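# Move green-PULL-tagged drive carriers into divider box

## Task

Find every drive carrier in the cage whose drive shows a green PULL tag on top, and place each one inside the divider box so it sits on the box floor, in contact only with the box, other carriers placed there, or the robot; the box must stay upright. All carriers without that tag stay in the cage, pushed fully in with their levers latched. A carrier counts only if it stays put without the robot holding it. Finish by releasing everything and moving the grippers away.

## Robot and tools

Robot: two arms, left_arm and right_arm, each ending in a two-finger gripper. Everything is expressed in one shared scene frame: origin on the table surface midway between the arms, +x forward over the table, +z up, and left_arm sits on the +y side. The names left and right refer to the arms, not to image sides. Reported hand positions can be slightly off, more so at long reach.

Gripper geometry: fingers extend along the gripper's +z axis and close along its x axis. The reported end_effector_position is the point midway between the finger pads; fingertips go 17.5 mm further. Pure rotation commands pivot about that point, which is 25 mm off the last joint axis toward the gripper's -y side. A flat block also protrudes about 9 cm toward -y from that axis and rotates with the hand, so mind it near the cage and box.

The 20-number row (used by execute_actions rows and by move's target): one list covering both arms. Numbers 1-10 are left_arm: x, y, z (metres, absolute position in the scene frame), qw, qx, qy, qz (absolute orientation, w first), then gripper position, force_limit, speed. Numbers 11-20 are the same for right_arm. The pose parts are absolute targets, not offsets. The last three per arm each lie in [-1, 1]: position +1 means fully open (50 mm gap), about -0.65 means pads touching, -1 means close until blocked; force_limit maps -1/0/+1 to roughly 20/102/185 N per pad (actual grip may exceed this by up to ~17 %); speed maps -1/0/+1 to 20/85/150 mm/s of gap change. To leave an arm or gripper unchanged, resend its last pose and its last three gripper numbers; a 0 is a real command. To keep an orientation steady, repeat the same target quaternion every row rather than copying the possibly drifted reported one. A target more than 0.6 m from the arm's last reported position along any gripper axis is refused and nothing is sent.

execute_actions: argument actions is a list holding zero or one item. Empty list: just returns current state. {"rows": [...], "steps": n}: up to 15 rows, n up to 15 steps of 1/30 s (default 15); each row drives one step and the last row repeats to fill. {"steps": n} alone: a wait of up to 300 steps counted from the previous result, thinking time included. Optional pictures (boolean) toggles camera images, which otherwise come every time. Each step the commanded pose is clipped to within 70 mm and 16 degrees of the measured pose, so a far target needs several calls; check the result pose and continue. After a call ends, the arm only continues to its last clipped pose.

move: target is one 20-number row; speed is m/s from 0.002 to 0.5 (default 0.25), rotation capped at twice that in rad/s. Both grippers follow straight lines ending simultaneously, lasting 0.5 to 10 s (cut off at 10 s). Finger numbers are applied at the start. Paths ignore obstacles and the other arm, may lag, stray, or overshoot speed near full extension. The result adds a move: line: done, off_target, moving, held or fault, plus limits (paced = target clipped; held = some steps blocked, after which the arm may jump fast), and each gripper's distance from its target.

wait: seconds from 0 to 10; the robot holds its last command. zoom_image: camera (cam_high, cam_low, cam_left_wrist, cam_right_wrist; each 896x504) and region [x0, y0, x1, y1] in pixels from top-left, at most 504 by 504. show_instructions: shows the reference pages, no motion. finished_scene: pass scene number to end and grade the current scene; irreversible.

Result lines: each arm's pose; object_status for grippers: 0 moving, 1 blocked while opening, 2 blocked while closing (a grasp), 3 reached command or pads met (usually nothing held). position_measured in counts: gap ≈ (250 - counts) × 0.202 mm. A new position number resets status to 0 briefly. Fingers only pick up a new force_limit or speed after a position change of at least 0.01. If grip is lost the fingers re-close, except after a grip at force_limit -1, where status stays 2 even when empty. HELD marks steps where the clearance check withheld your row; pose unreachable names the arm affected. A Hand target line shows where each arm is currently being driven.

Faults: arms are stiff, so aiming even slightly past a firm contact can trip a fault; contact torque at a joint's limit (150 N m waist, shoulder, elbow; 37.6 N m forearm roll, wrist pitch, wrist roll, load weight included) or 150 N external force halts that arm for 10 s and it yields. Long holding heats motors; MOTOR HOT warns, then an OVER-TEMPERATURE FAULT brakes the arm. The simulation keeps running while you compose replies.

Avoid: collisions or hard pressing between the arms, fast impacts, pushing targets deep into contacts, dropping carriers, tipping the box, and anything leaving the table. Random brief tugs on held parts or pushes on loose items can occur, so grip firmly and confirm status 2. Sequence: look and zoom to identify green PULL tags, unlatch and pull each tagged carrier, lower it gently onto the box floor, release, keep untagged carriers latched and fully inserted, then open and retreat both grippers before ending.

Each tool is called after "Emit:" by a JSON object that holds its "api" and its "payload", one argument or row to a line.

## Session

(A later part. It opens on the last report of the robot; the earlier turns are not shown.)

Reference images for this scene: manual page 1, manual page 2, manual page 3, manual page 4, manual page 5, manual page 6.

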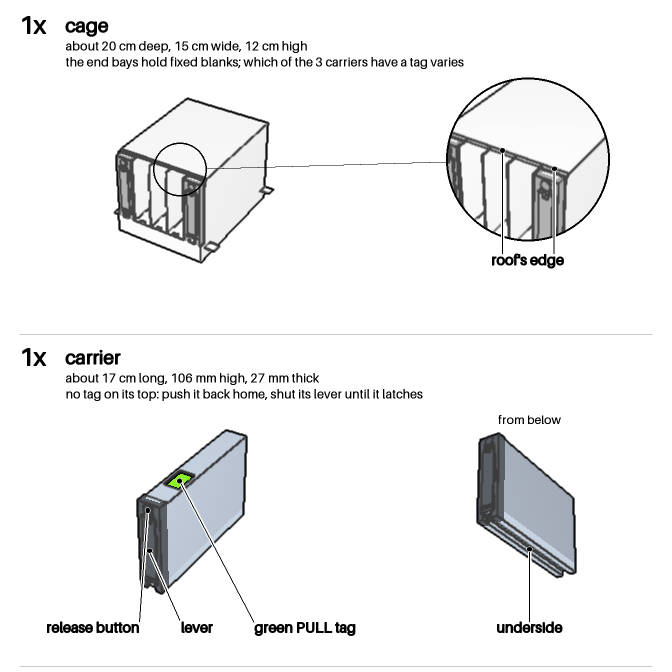

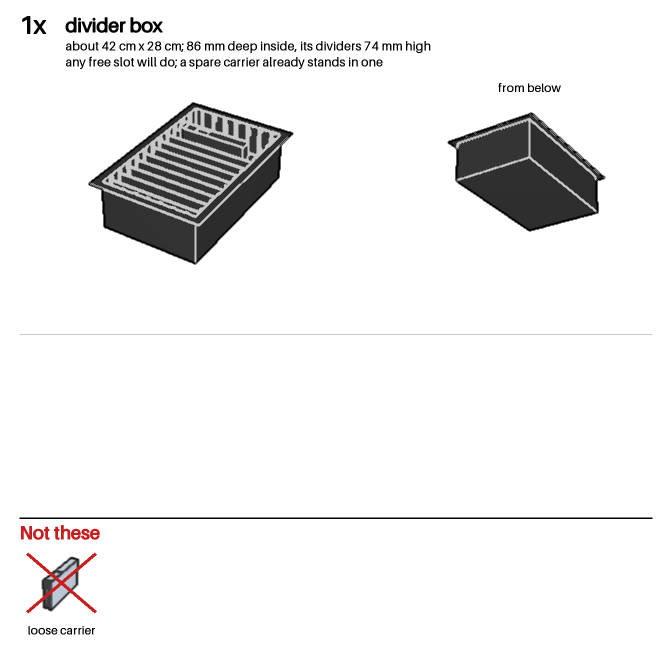

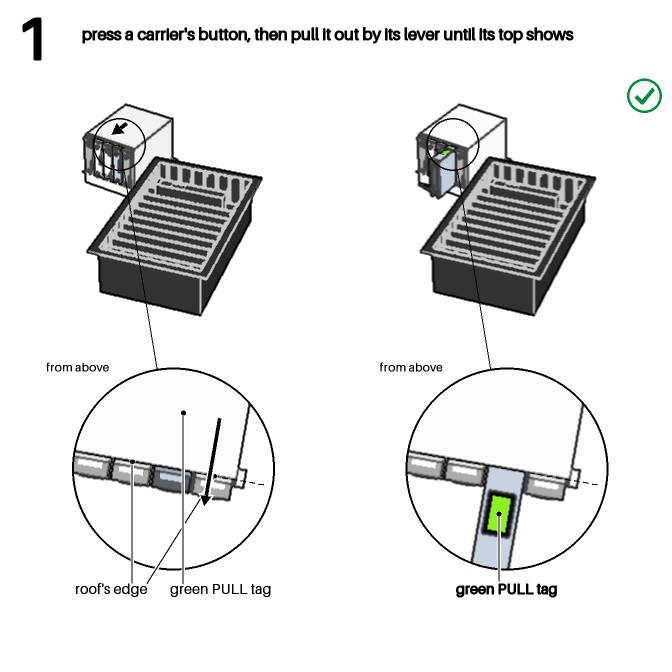

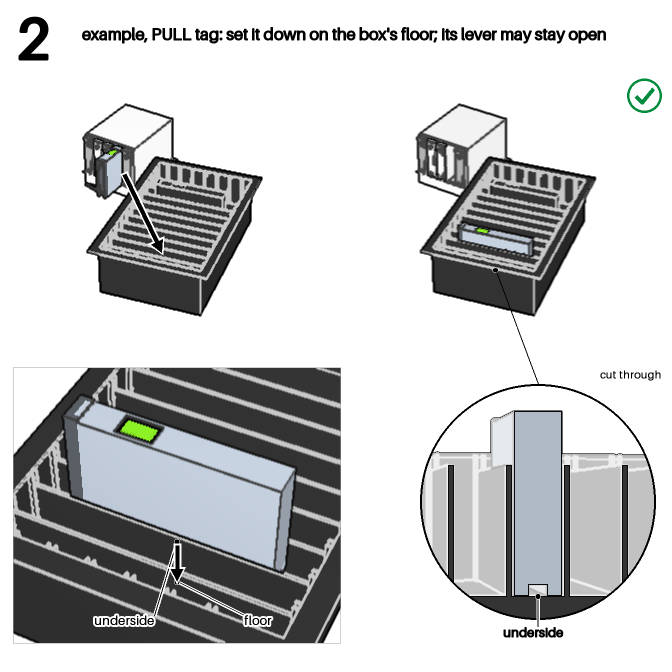

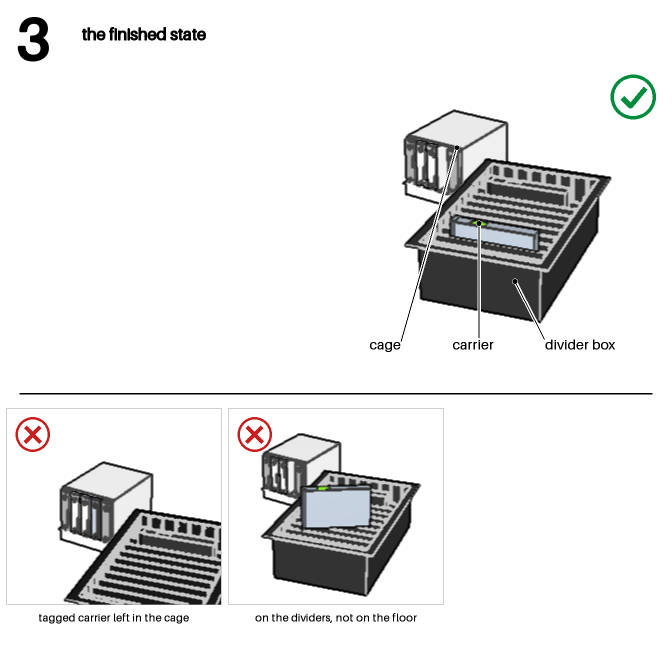

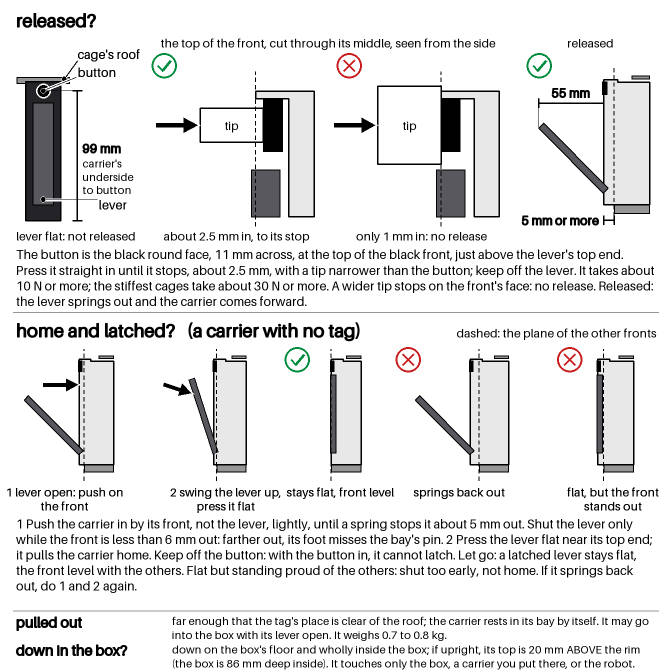

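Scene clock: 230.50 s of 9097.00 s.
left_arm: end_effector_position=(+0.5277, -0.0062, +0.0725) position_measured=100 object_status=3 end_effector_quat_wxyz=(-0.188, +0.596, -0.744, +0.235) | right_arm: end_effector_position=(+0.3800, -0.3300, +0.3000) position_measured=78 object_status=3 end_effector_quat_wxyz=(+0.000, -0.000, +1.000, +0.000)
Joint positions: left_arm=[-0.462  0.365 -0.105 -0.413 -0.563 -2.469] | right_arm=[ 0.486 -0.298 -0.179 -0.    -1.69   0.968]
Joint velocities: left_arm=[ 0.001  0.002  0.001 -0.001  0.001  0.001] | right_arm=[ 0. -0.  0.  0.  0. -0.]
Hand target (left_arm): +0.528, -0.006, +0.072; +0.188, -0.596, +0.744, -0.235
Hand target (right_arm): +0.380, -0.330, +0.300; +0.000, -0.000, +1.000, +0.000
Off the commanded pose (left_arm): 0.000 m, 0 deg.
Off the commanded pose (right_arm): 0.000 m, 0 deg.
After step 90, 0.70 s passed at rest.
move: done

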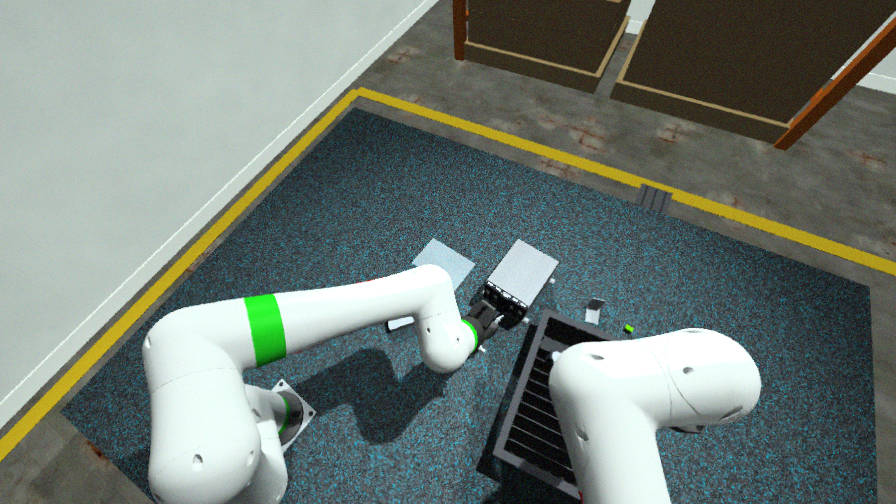

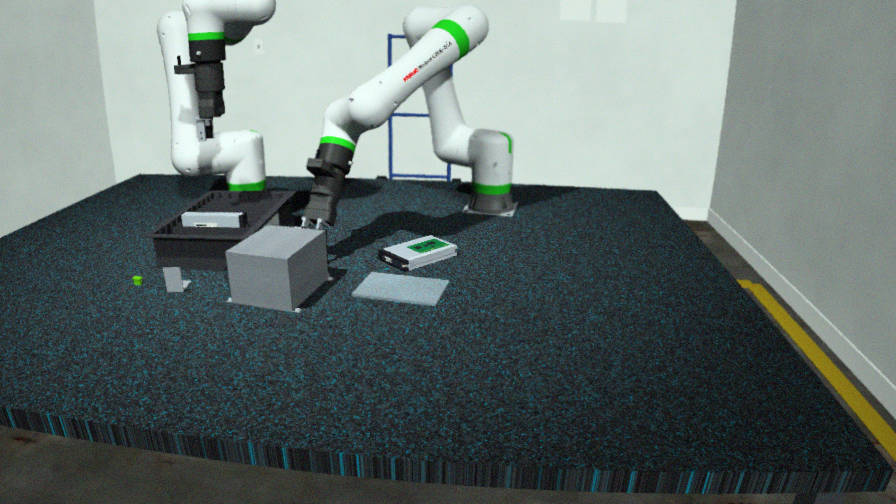

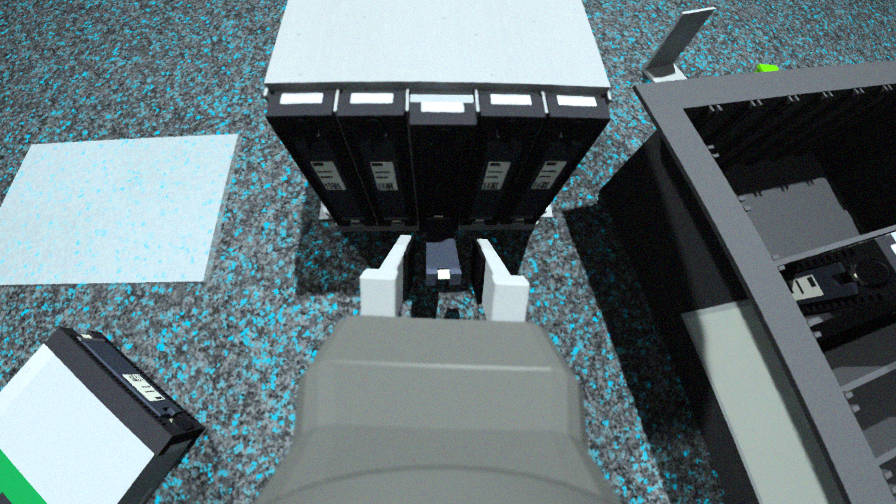

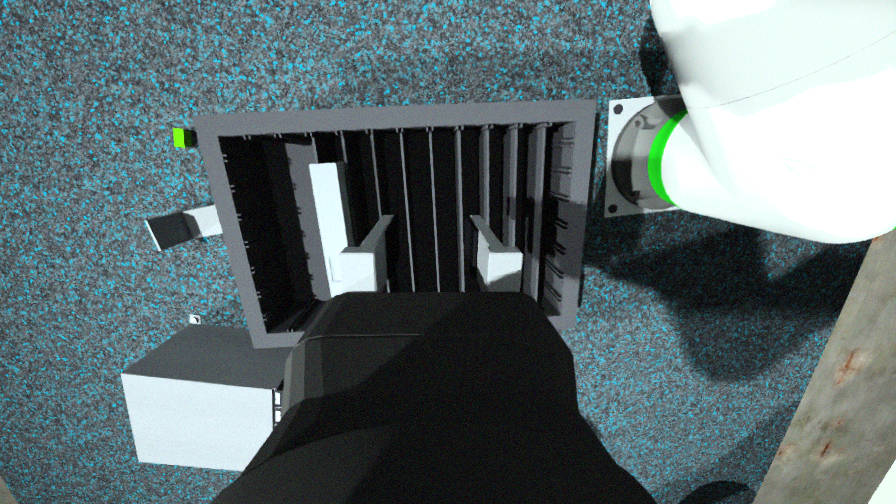

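Emit:
{"api": "move", "payload": {
  "target": [0.5277,-0.0062,0.0724,0.1881,-0.5965,0.7446,-0.2348,-1,-0.5,0.5, 0.38,-0.33,0.30,0,0,1,0,0.5,-0.4,0.5],
  "speed": 0.03
}}

Scene clock: 234.27 s of 9097.00 s.
left_arm: end_effector_position=(+0.5278, -0.0061, +0.0724) position_measured=172 object_status=2 end_effector_quat_wxyz=(-0.188, +0.596, -0.744, +0.235) | right_arm: end_effector_position=(+0.3800, -0.3300, +0.3000) position_measured=78 object_status=3 end_effector_quat_wxyz=(+0.000, -0.000, +1.000, +0.000)
Joint positions: left_arm=[-0.461  0.365 -0.105 -0.413 -0.563 -2.469] | right_arm=[ 0.486 -0.298 -0.179 -0.    -1.69   0.968]
Joint velocities: left_arm=[ 0.    -0.    -0.     0.001  0.001  0.001] | right_arm=[ 0.001  0.    -0.    -0.    -0.     0.   ]
Hand target (left_arm): +0.528, -0.006, +0.072; +0.188, -0.596, +0.744, -0.235
Hand target (right_arm): +0.380, -0.330, +0.300; +0.000, -0.000, +1.000, +0.000
Off the commanded pose (left_arm): 0.000 m, 0 deg.
Off the commanded pose (right_arm): 0.000 m, 0 deg.
After step 90, 0.07 s passed at rest.
move: done

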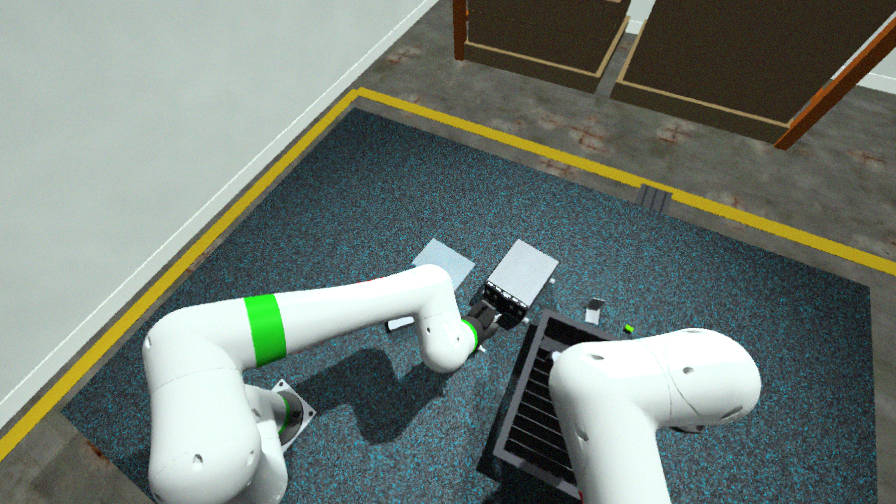

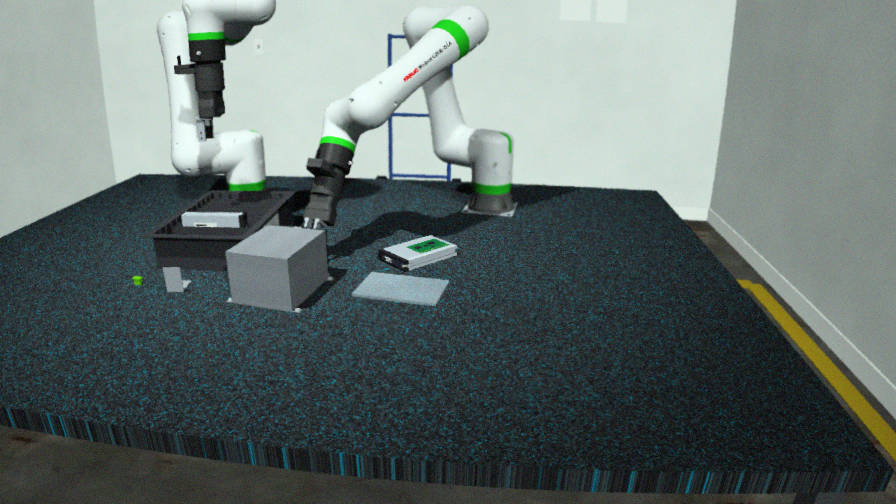

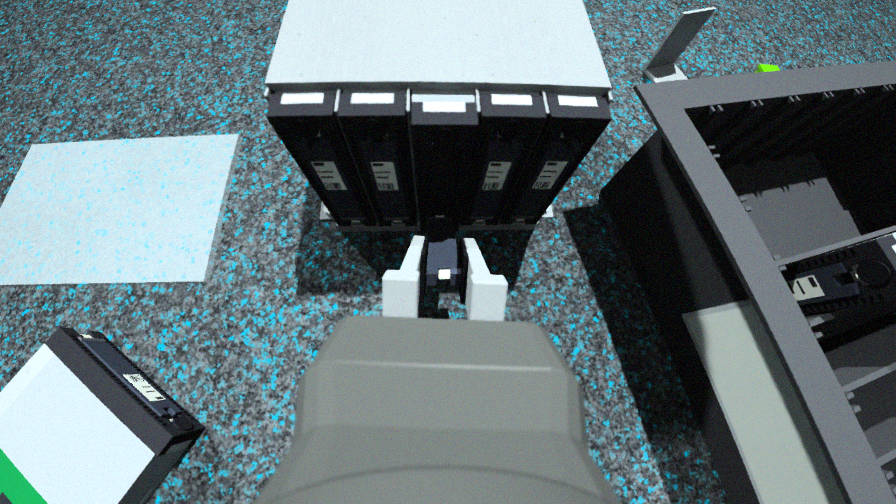

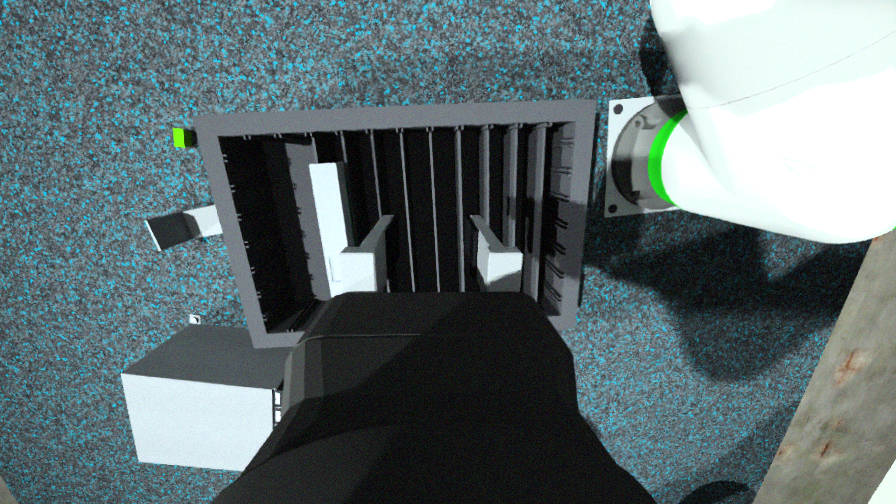

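Emit:
{"api": "move", "payload": {
  "target": [0.4546,0.0102,0.0724,0.1881,-0.5965,0.7446,-0.2348,-1,-0.5,0.5, 0.38,-0.33,0.30,0,0,1,0,0.5,-0.4,0.5],
  "speed": 0.05
}}

Scene clock: 238.33 s of 9097.00 s.
left_arm: end_effector_position=(+0.4547, +0.0103, +0.0724) position_measured=252 object_status=3 end_effector_quat_wxyz=(-0.188, +0.596, -0.744, +0.235) | right_arm: end_effector_position=(+0.3800, -0.3300, +0.3000) position_measured=78 object_status=3 end_effector_quat_wxyz=(+0.000, -0.000, +1.000, +0.000)
Joint positions: left_arm=[-0.534  0.236 -0.257 -0.485 -0.571 -2.343] | right_arm=[ 0.486 -0.298 -0.179 -0.    -1.69   0.968]
Joint velocities: left_arm=[-0.003 -0.002 -0.001 -0.    -0.001  0.002] | right_arm=[0.001 0.    0.    0.    0.    0.001]
Hand target (left_arm): +0.455, +0.010, +0.072; +0.188, -0.596, +0.744, -0.235
Hand target (right_arm): +0.380, -0.330, +0.300; +0.000, -0.000, +1.000, +0.000
Off the commanded pose (left_arm): 0.000 m, 0 deg.
Off the commanded pose (right_arm): 0.000 m, 0 deg.
move: done

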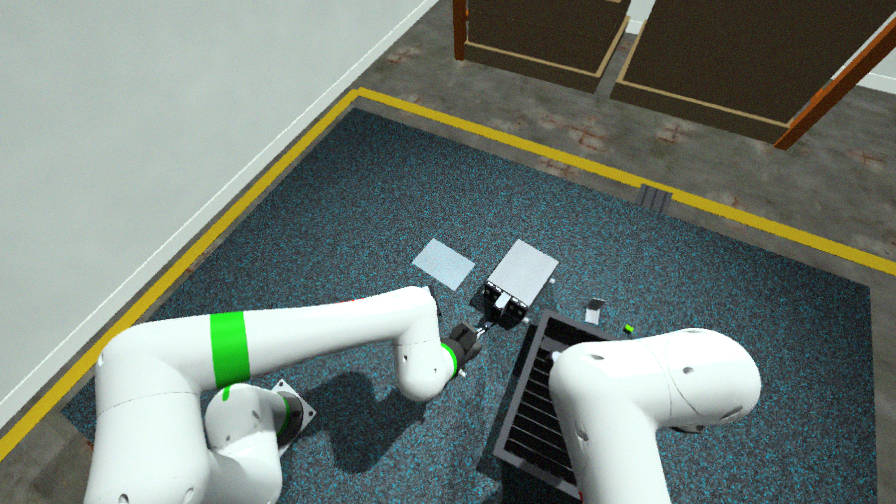

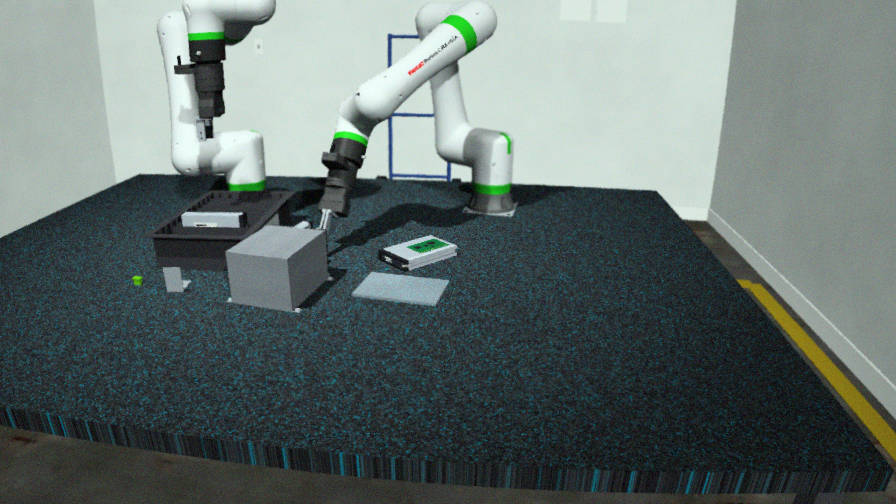

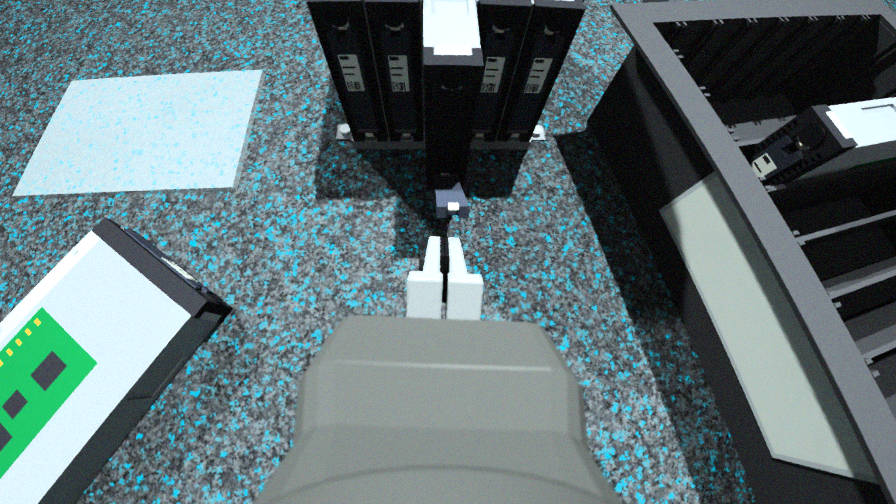

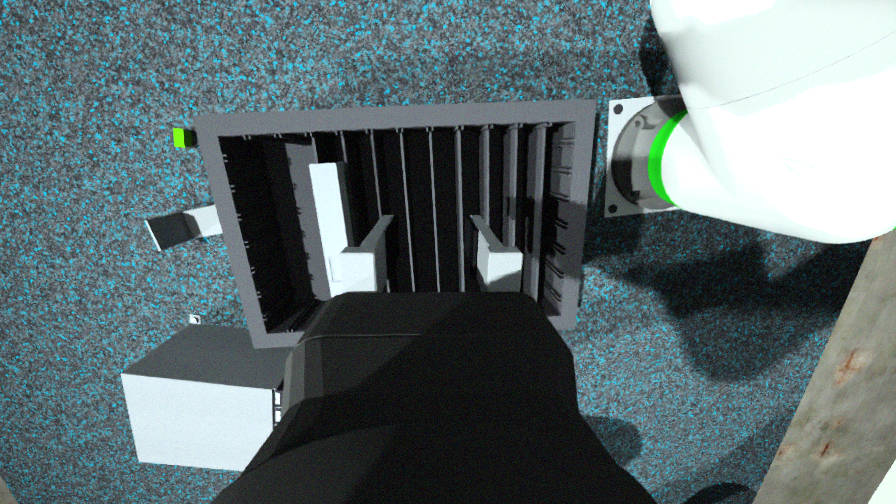

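Emit:
{"api": "zoom_image", "payload": {
  "camera": "cam_high",
  "region": [450, 240, 570, 350]
}}

Emit:
{"api": "zoom_image", "payload": {
  "camera": "cam_left_wrist",
  "region": [340, 0, 560, 260]
}}

Region (450, 240, 570, 350) of cam_high's 896x504 image, scaled by 4.200, with more detail than that image has; it fills the top 462 rows of this view, and the rest is white.

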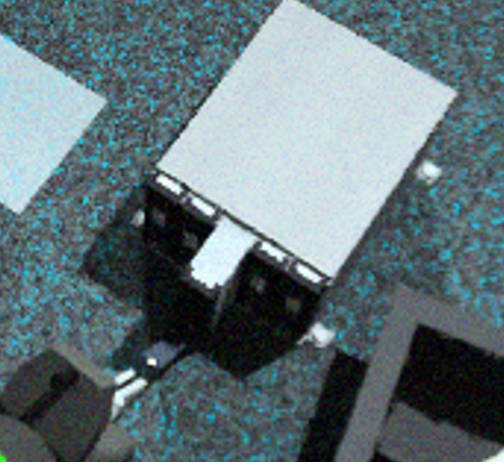

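Region (340, 0, 560, 260) of cam_left_wrist's 896x504 image, scaled by 1.938, with more detail than that image has; it fills the left 426 columns of this view, and the rest is white.

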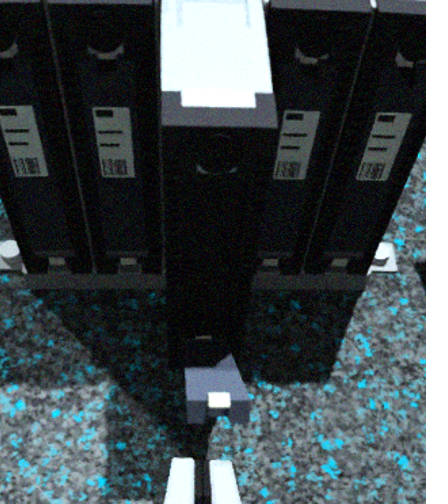

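Emit:
{"api": "move", "payload": {
  "target": [0.4540,0.0066,0.0724,0.1938,-0.6145,0.7298,-0.2301,0.35,-0.5,1, 0.38,-0.33,0.30,0,0,1,0,0.5,-0.4,0.5],
  "speed": 0.03
}}

Emit:
{"api": "move", "payload": {
  "target": [0.4833,0.0015,0.0724,0.1938,-0.6145,0.7298,-0.2301,0.35,-0.5,1, 0.38,-0.33,0.30,0,0,1,0,0.5,-0.4,0.5],
  "speed": 0.03
}}

Emit:
{"api": "zoom_image", "payload": {
  "camera": "cam_left_wrist",
  "region": [340, 120, 560, 300]
}}

Scene clock: 282.73 s of 9097.00 s.
left_arm: end_effector_position=(+0.4540, +0.0066, +0.0724) position_measured=100 object_status=3 end_effector_quat_wxyz=(-0.194, +0.614, -0.730, +0.230) | right_arm: end_effector_position=(+0.3800, -0.3300, +0.3000) position_measured=78 object_status=3 end_effector_quat_wxyz=(+0.000, -0.000, +1.000, +0.000)
Joint positions: left_arm=[-0.567  0.256 -0.219 -0.527 -0.621 -2.246] | right_arm=[ 0.486 -0.298 -0.179 -0.    -1.69   0.968]
Joint velocities: left_arm=[-0.003  0.002  0.004 -0.005 -0.004  0.011] | right_arm=[ 0.  0. -0.  0.  0.  0.]
Hand target (left_arm): +0.454, +0.007, +0.072; +0.194, -0.614, +0.730, -0.230
Hand target (right_arm): +0.380, -0.330, +0.300; +0.000, -0.000, +1.000, +0.000
Off the commanded pose (left_arm): 0.000 m, 0 deg.
Off the commanded pose (right_arm): 0.000 m, 0 deg.
After step 90, 40.37 s passed at rest.
move: done

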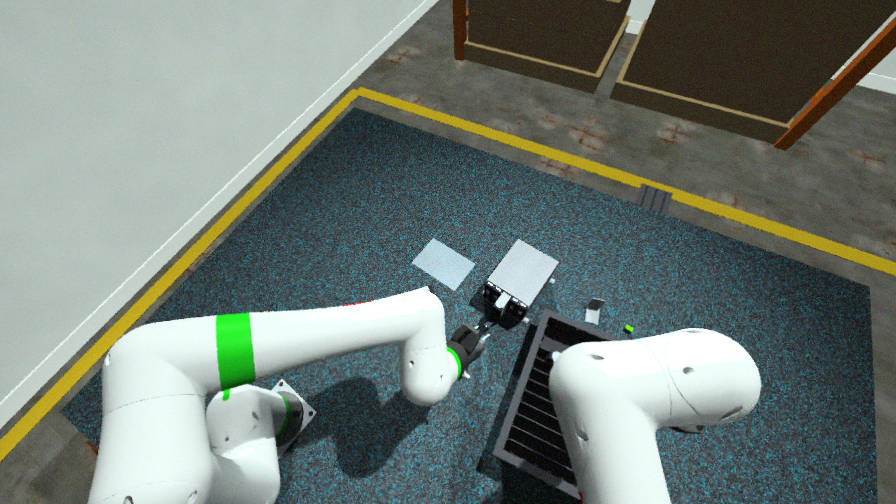

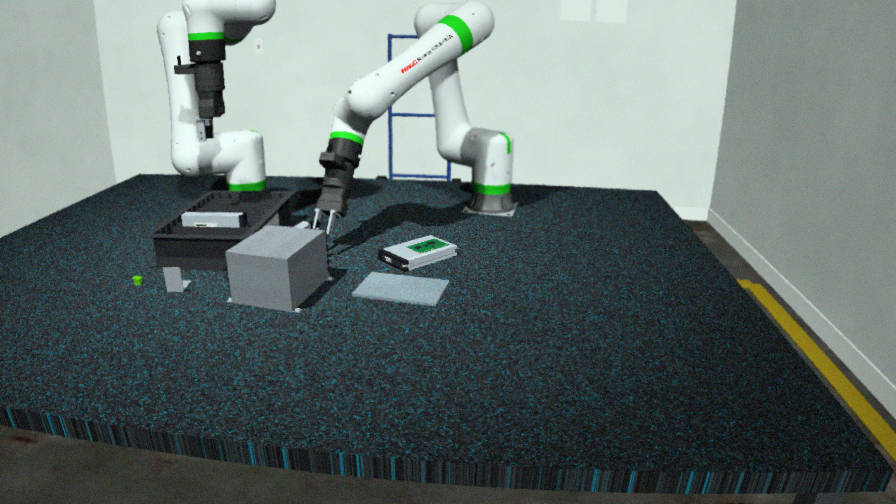

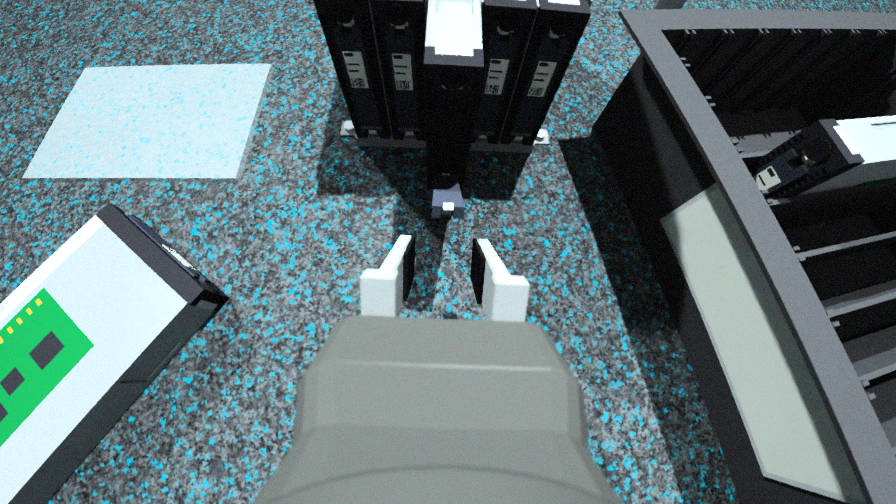

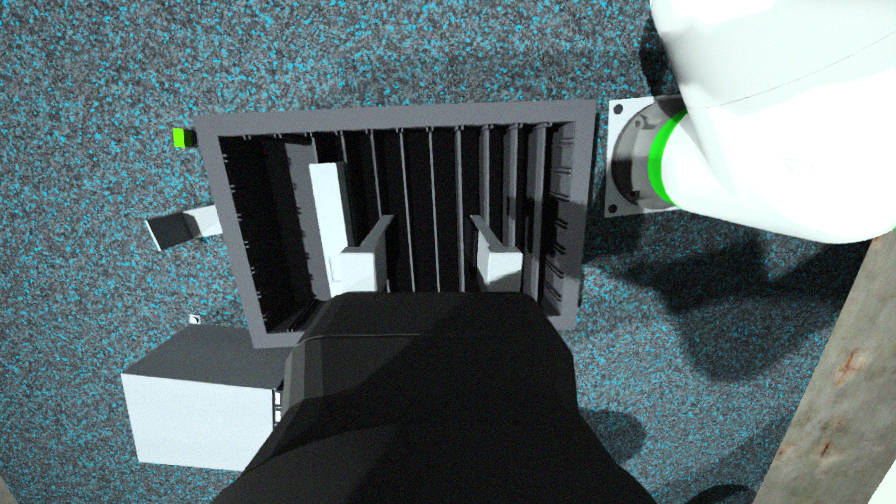

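Scene clock: 284.03 s of 9097.00 s.
left_arm: end_effector_position=(+0.4832, +0.0015, +0.0724) position_measured=100 object_status=3 end_effector_quat_wxyz=(-0.194, +0.614, -0.730, +0.230) | right_arm: end_effector_position=(+0.3800, -0.3300, +0.3000) position_measured=78 object_status=3 end_effector_quat_wxyz=(+0.000, -0.000, +1.000, +0.000)
Joint positions: left_arm=[-0.532  0.304 -0.164 -0.5   -0.612 -2.299] | right_arm=[ 0.486 -0.298 -0.179 -0.    -1.69   0.968]
Joint velocities: left_arm=[-0.001  0.002  0.003  0.     0.001 -0.001] | right_arm=[ 0.001 -0.     0.     0.    -0.    -0.   ]
Hand target (left_arm): +0.483, +0.001, +0.072; +0.194, -0.614, +0.730, -0.230
Hand target (right_arm): +0.380, -0.330, +0.300; +0.000, -0.000, +1.000, +0.000
Off the commanded pose (left_arm): 0.000 m, 0 deg.
Off the commanded pose (right_arm): 0.000 m, 0 deg.
move: done

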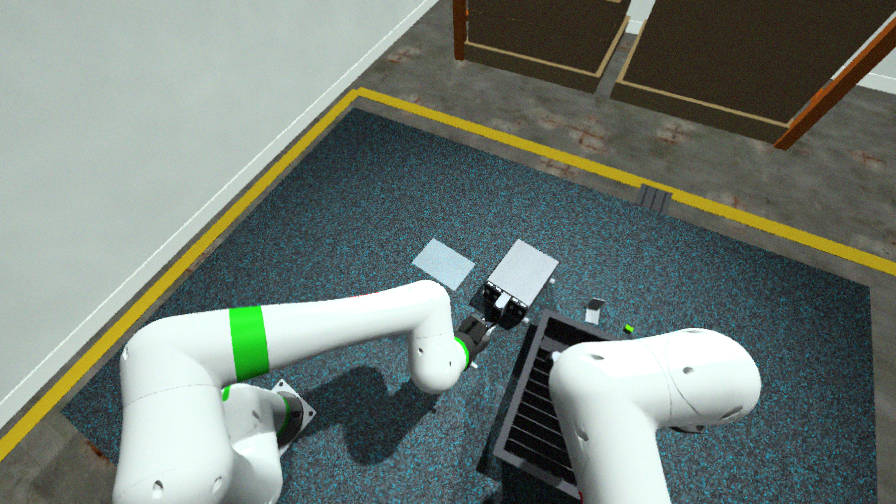

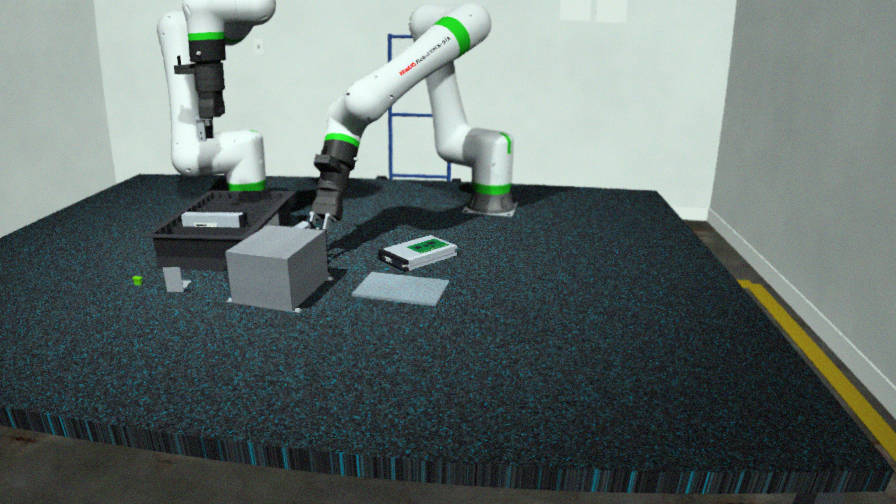

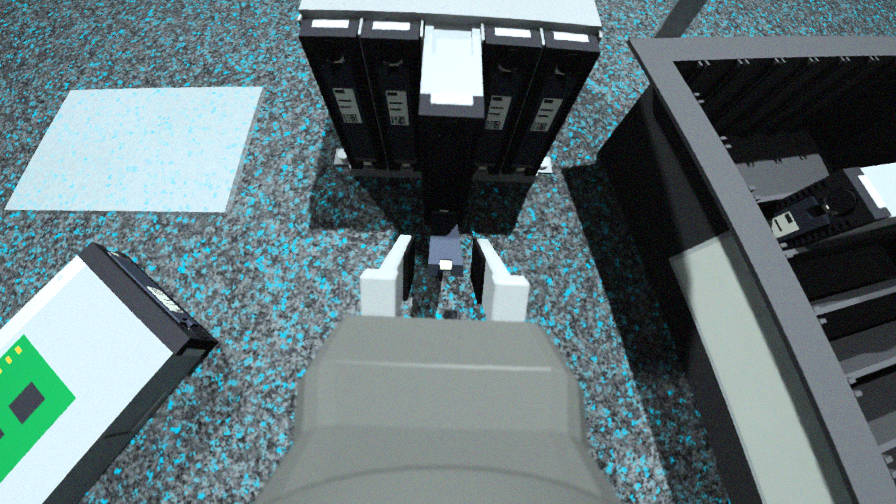

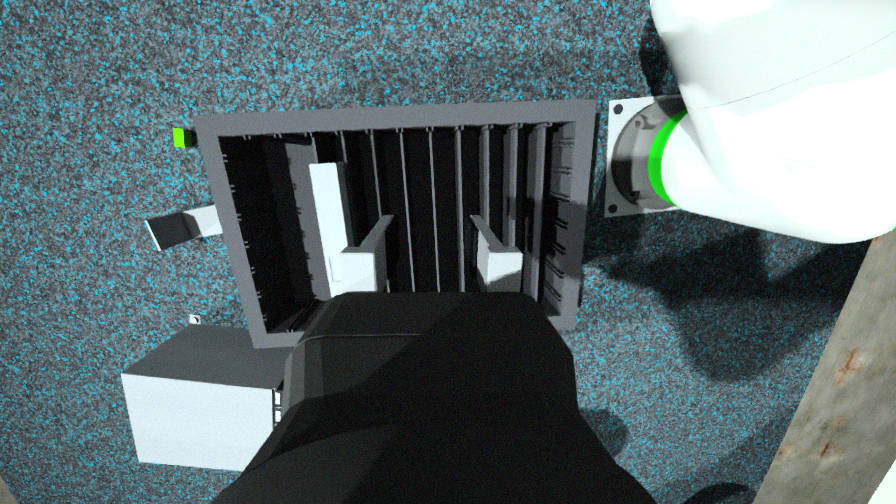

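Region (340, 120, 560, 300) of cam_left_wrist's 896x504 image, scaled by 2.291, with more detail than that image has; it fills the top 412 rows of this view, and the rest is white.

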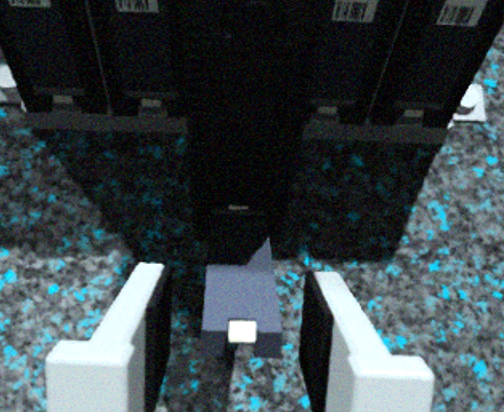

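Emit:
{"api": "move", "payload": {
  "target": [0.4890,-0.0005,0.0724,0.1938,-0.6145,0.7298,-0.2301,0.35,-0.5,1, 0.38,-0.33,0.30,0,0,1,0,0.5,-0.4,0.5],
  "speed": 0.02
}}

Emit:
{"api": "zoom_image", "payload": {
  "camera": "cam_left_wrist",
  "region": [340, 120, 560, 300]
}}

Scene clock: 290.37 s of 9097.00 s.
left_arm: end_effector_position=(+0.4890, -0.0005, +0.0724) position_measured=100 object_status=3 end_effector_quat_wxyz=(-0.194, +0.614, -0.730, +0.230) | right_arm: end_effector_position=(+0.3800, -0.3300, +0.3000) position_measured=78 object_status=3 end_effector_quat_wxyz=(+0.000, -0.000, +1.000, +0.000)
Joint positions: left_arm=[-0.527  0.315 -0.151 -0.495 -0.612 -2.307] | right_arm=[ 0.486 -0.298 -0.179 -0.    -1.69   0.968]
Joint velocities: left_arm=[-0.     0.002  0.002  0.002 -0.    -0.001] | right_arm=[ 0.001  0.    -0.    -0.     0.     0.   ]
Hand target (left_arm): +0.489, -0.001, +0.072; +0.194, -0.614, +0.730, -0.230
Hand target (right_arm): +0.380, -0.330, +0.300; +0.000, -0.000, +1.000, +0.000
Off the commanded pose (left_arm): 0.000 m, 0 deg.
Off the commanded pose (right_arm): 0.000 m, 0 deg.
After step 90, 2.63 s passed at rest.
move: done

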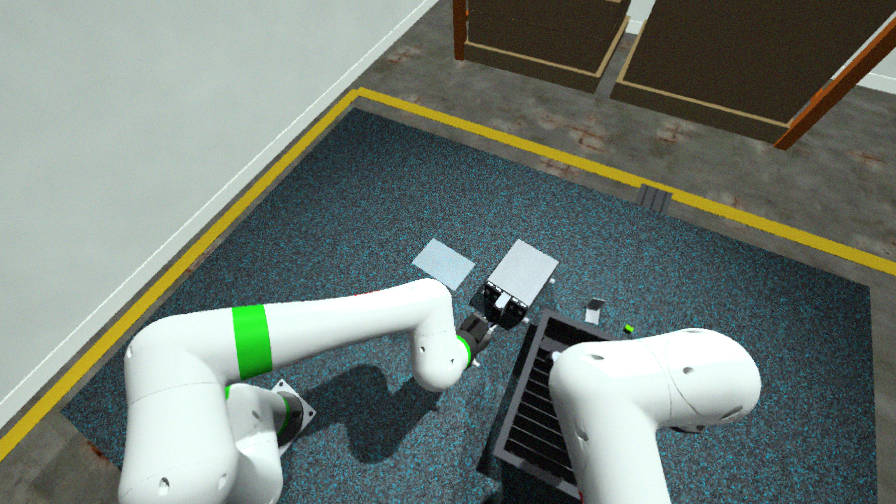

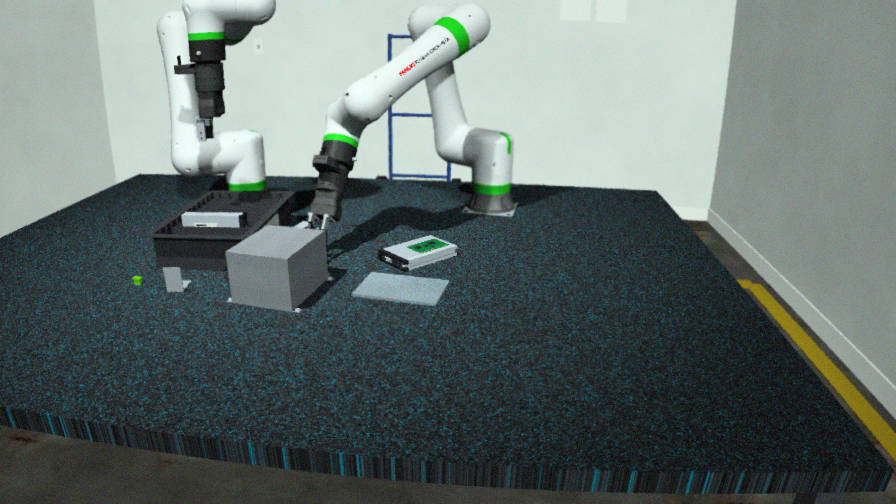

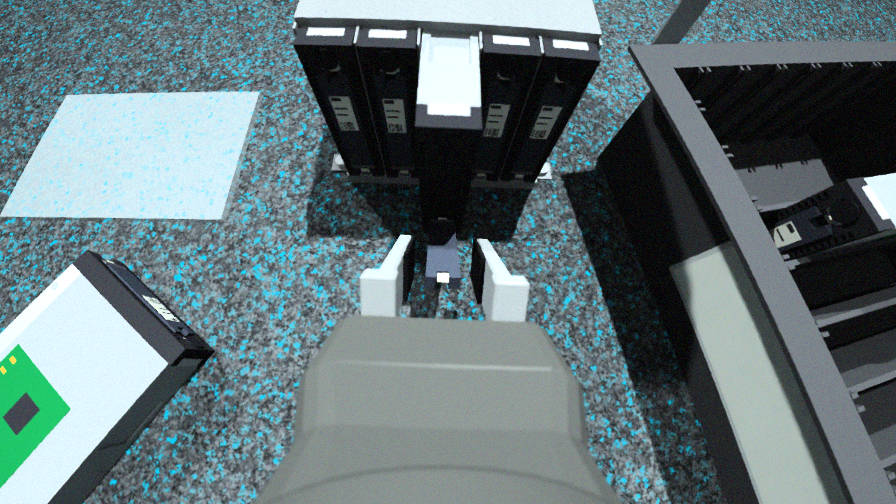

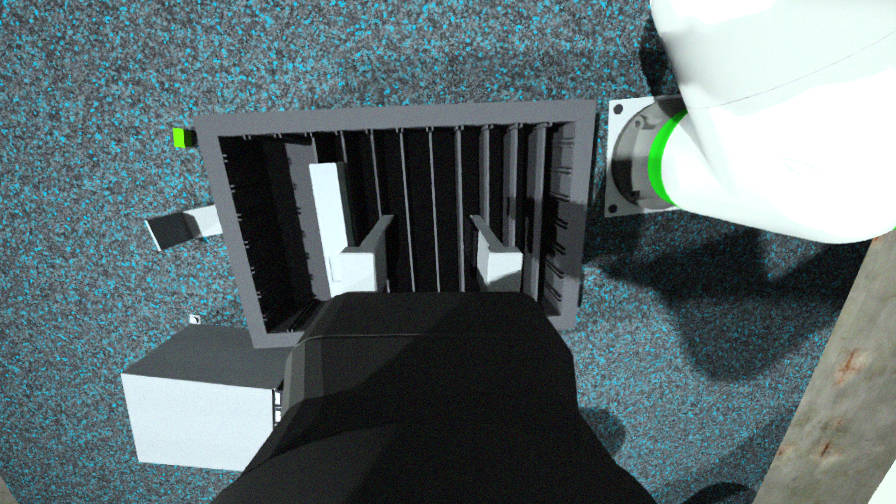

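Region (340, 120, 560, 300) of cam_left_wrist's 896x504 image, scaled by 2.291, with more detail than that image has; it fills the top 412 rows of this view, and the rest is white.

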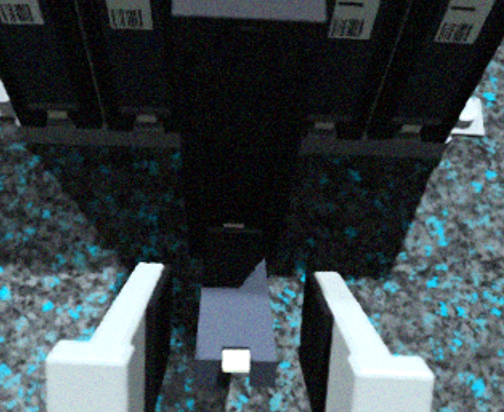

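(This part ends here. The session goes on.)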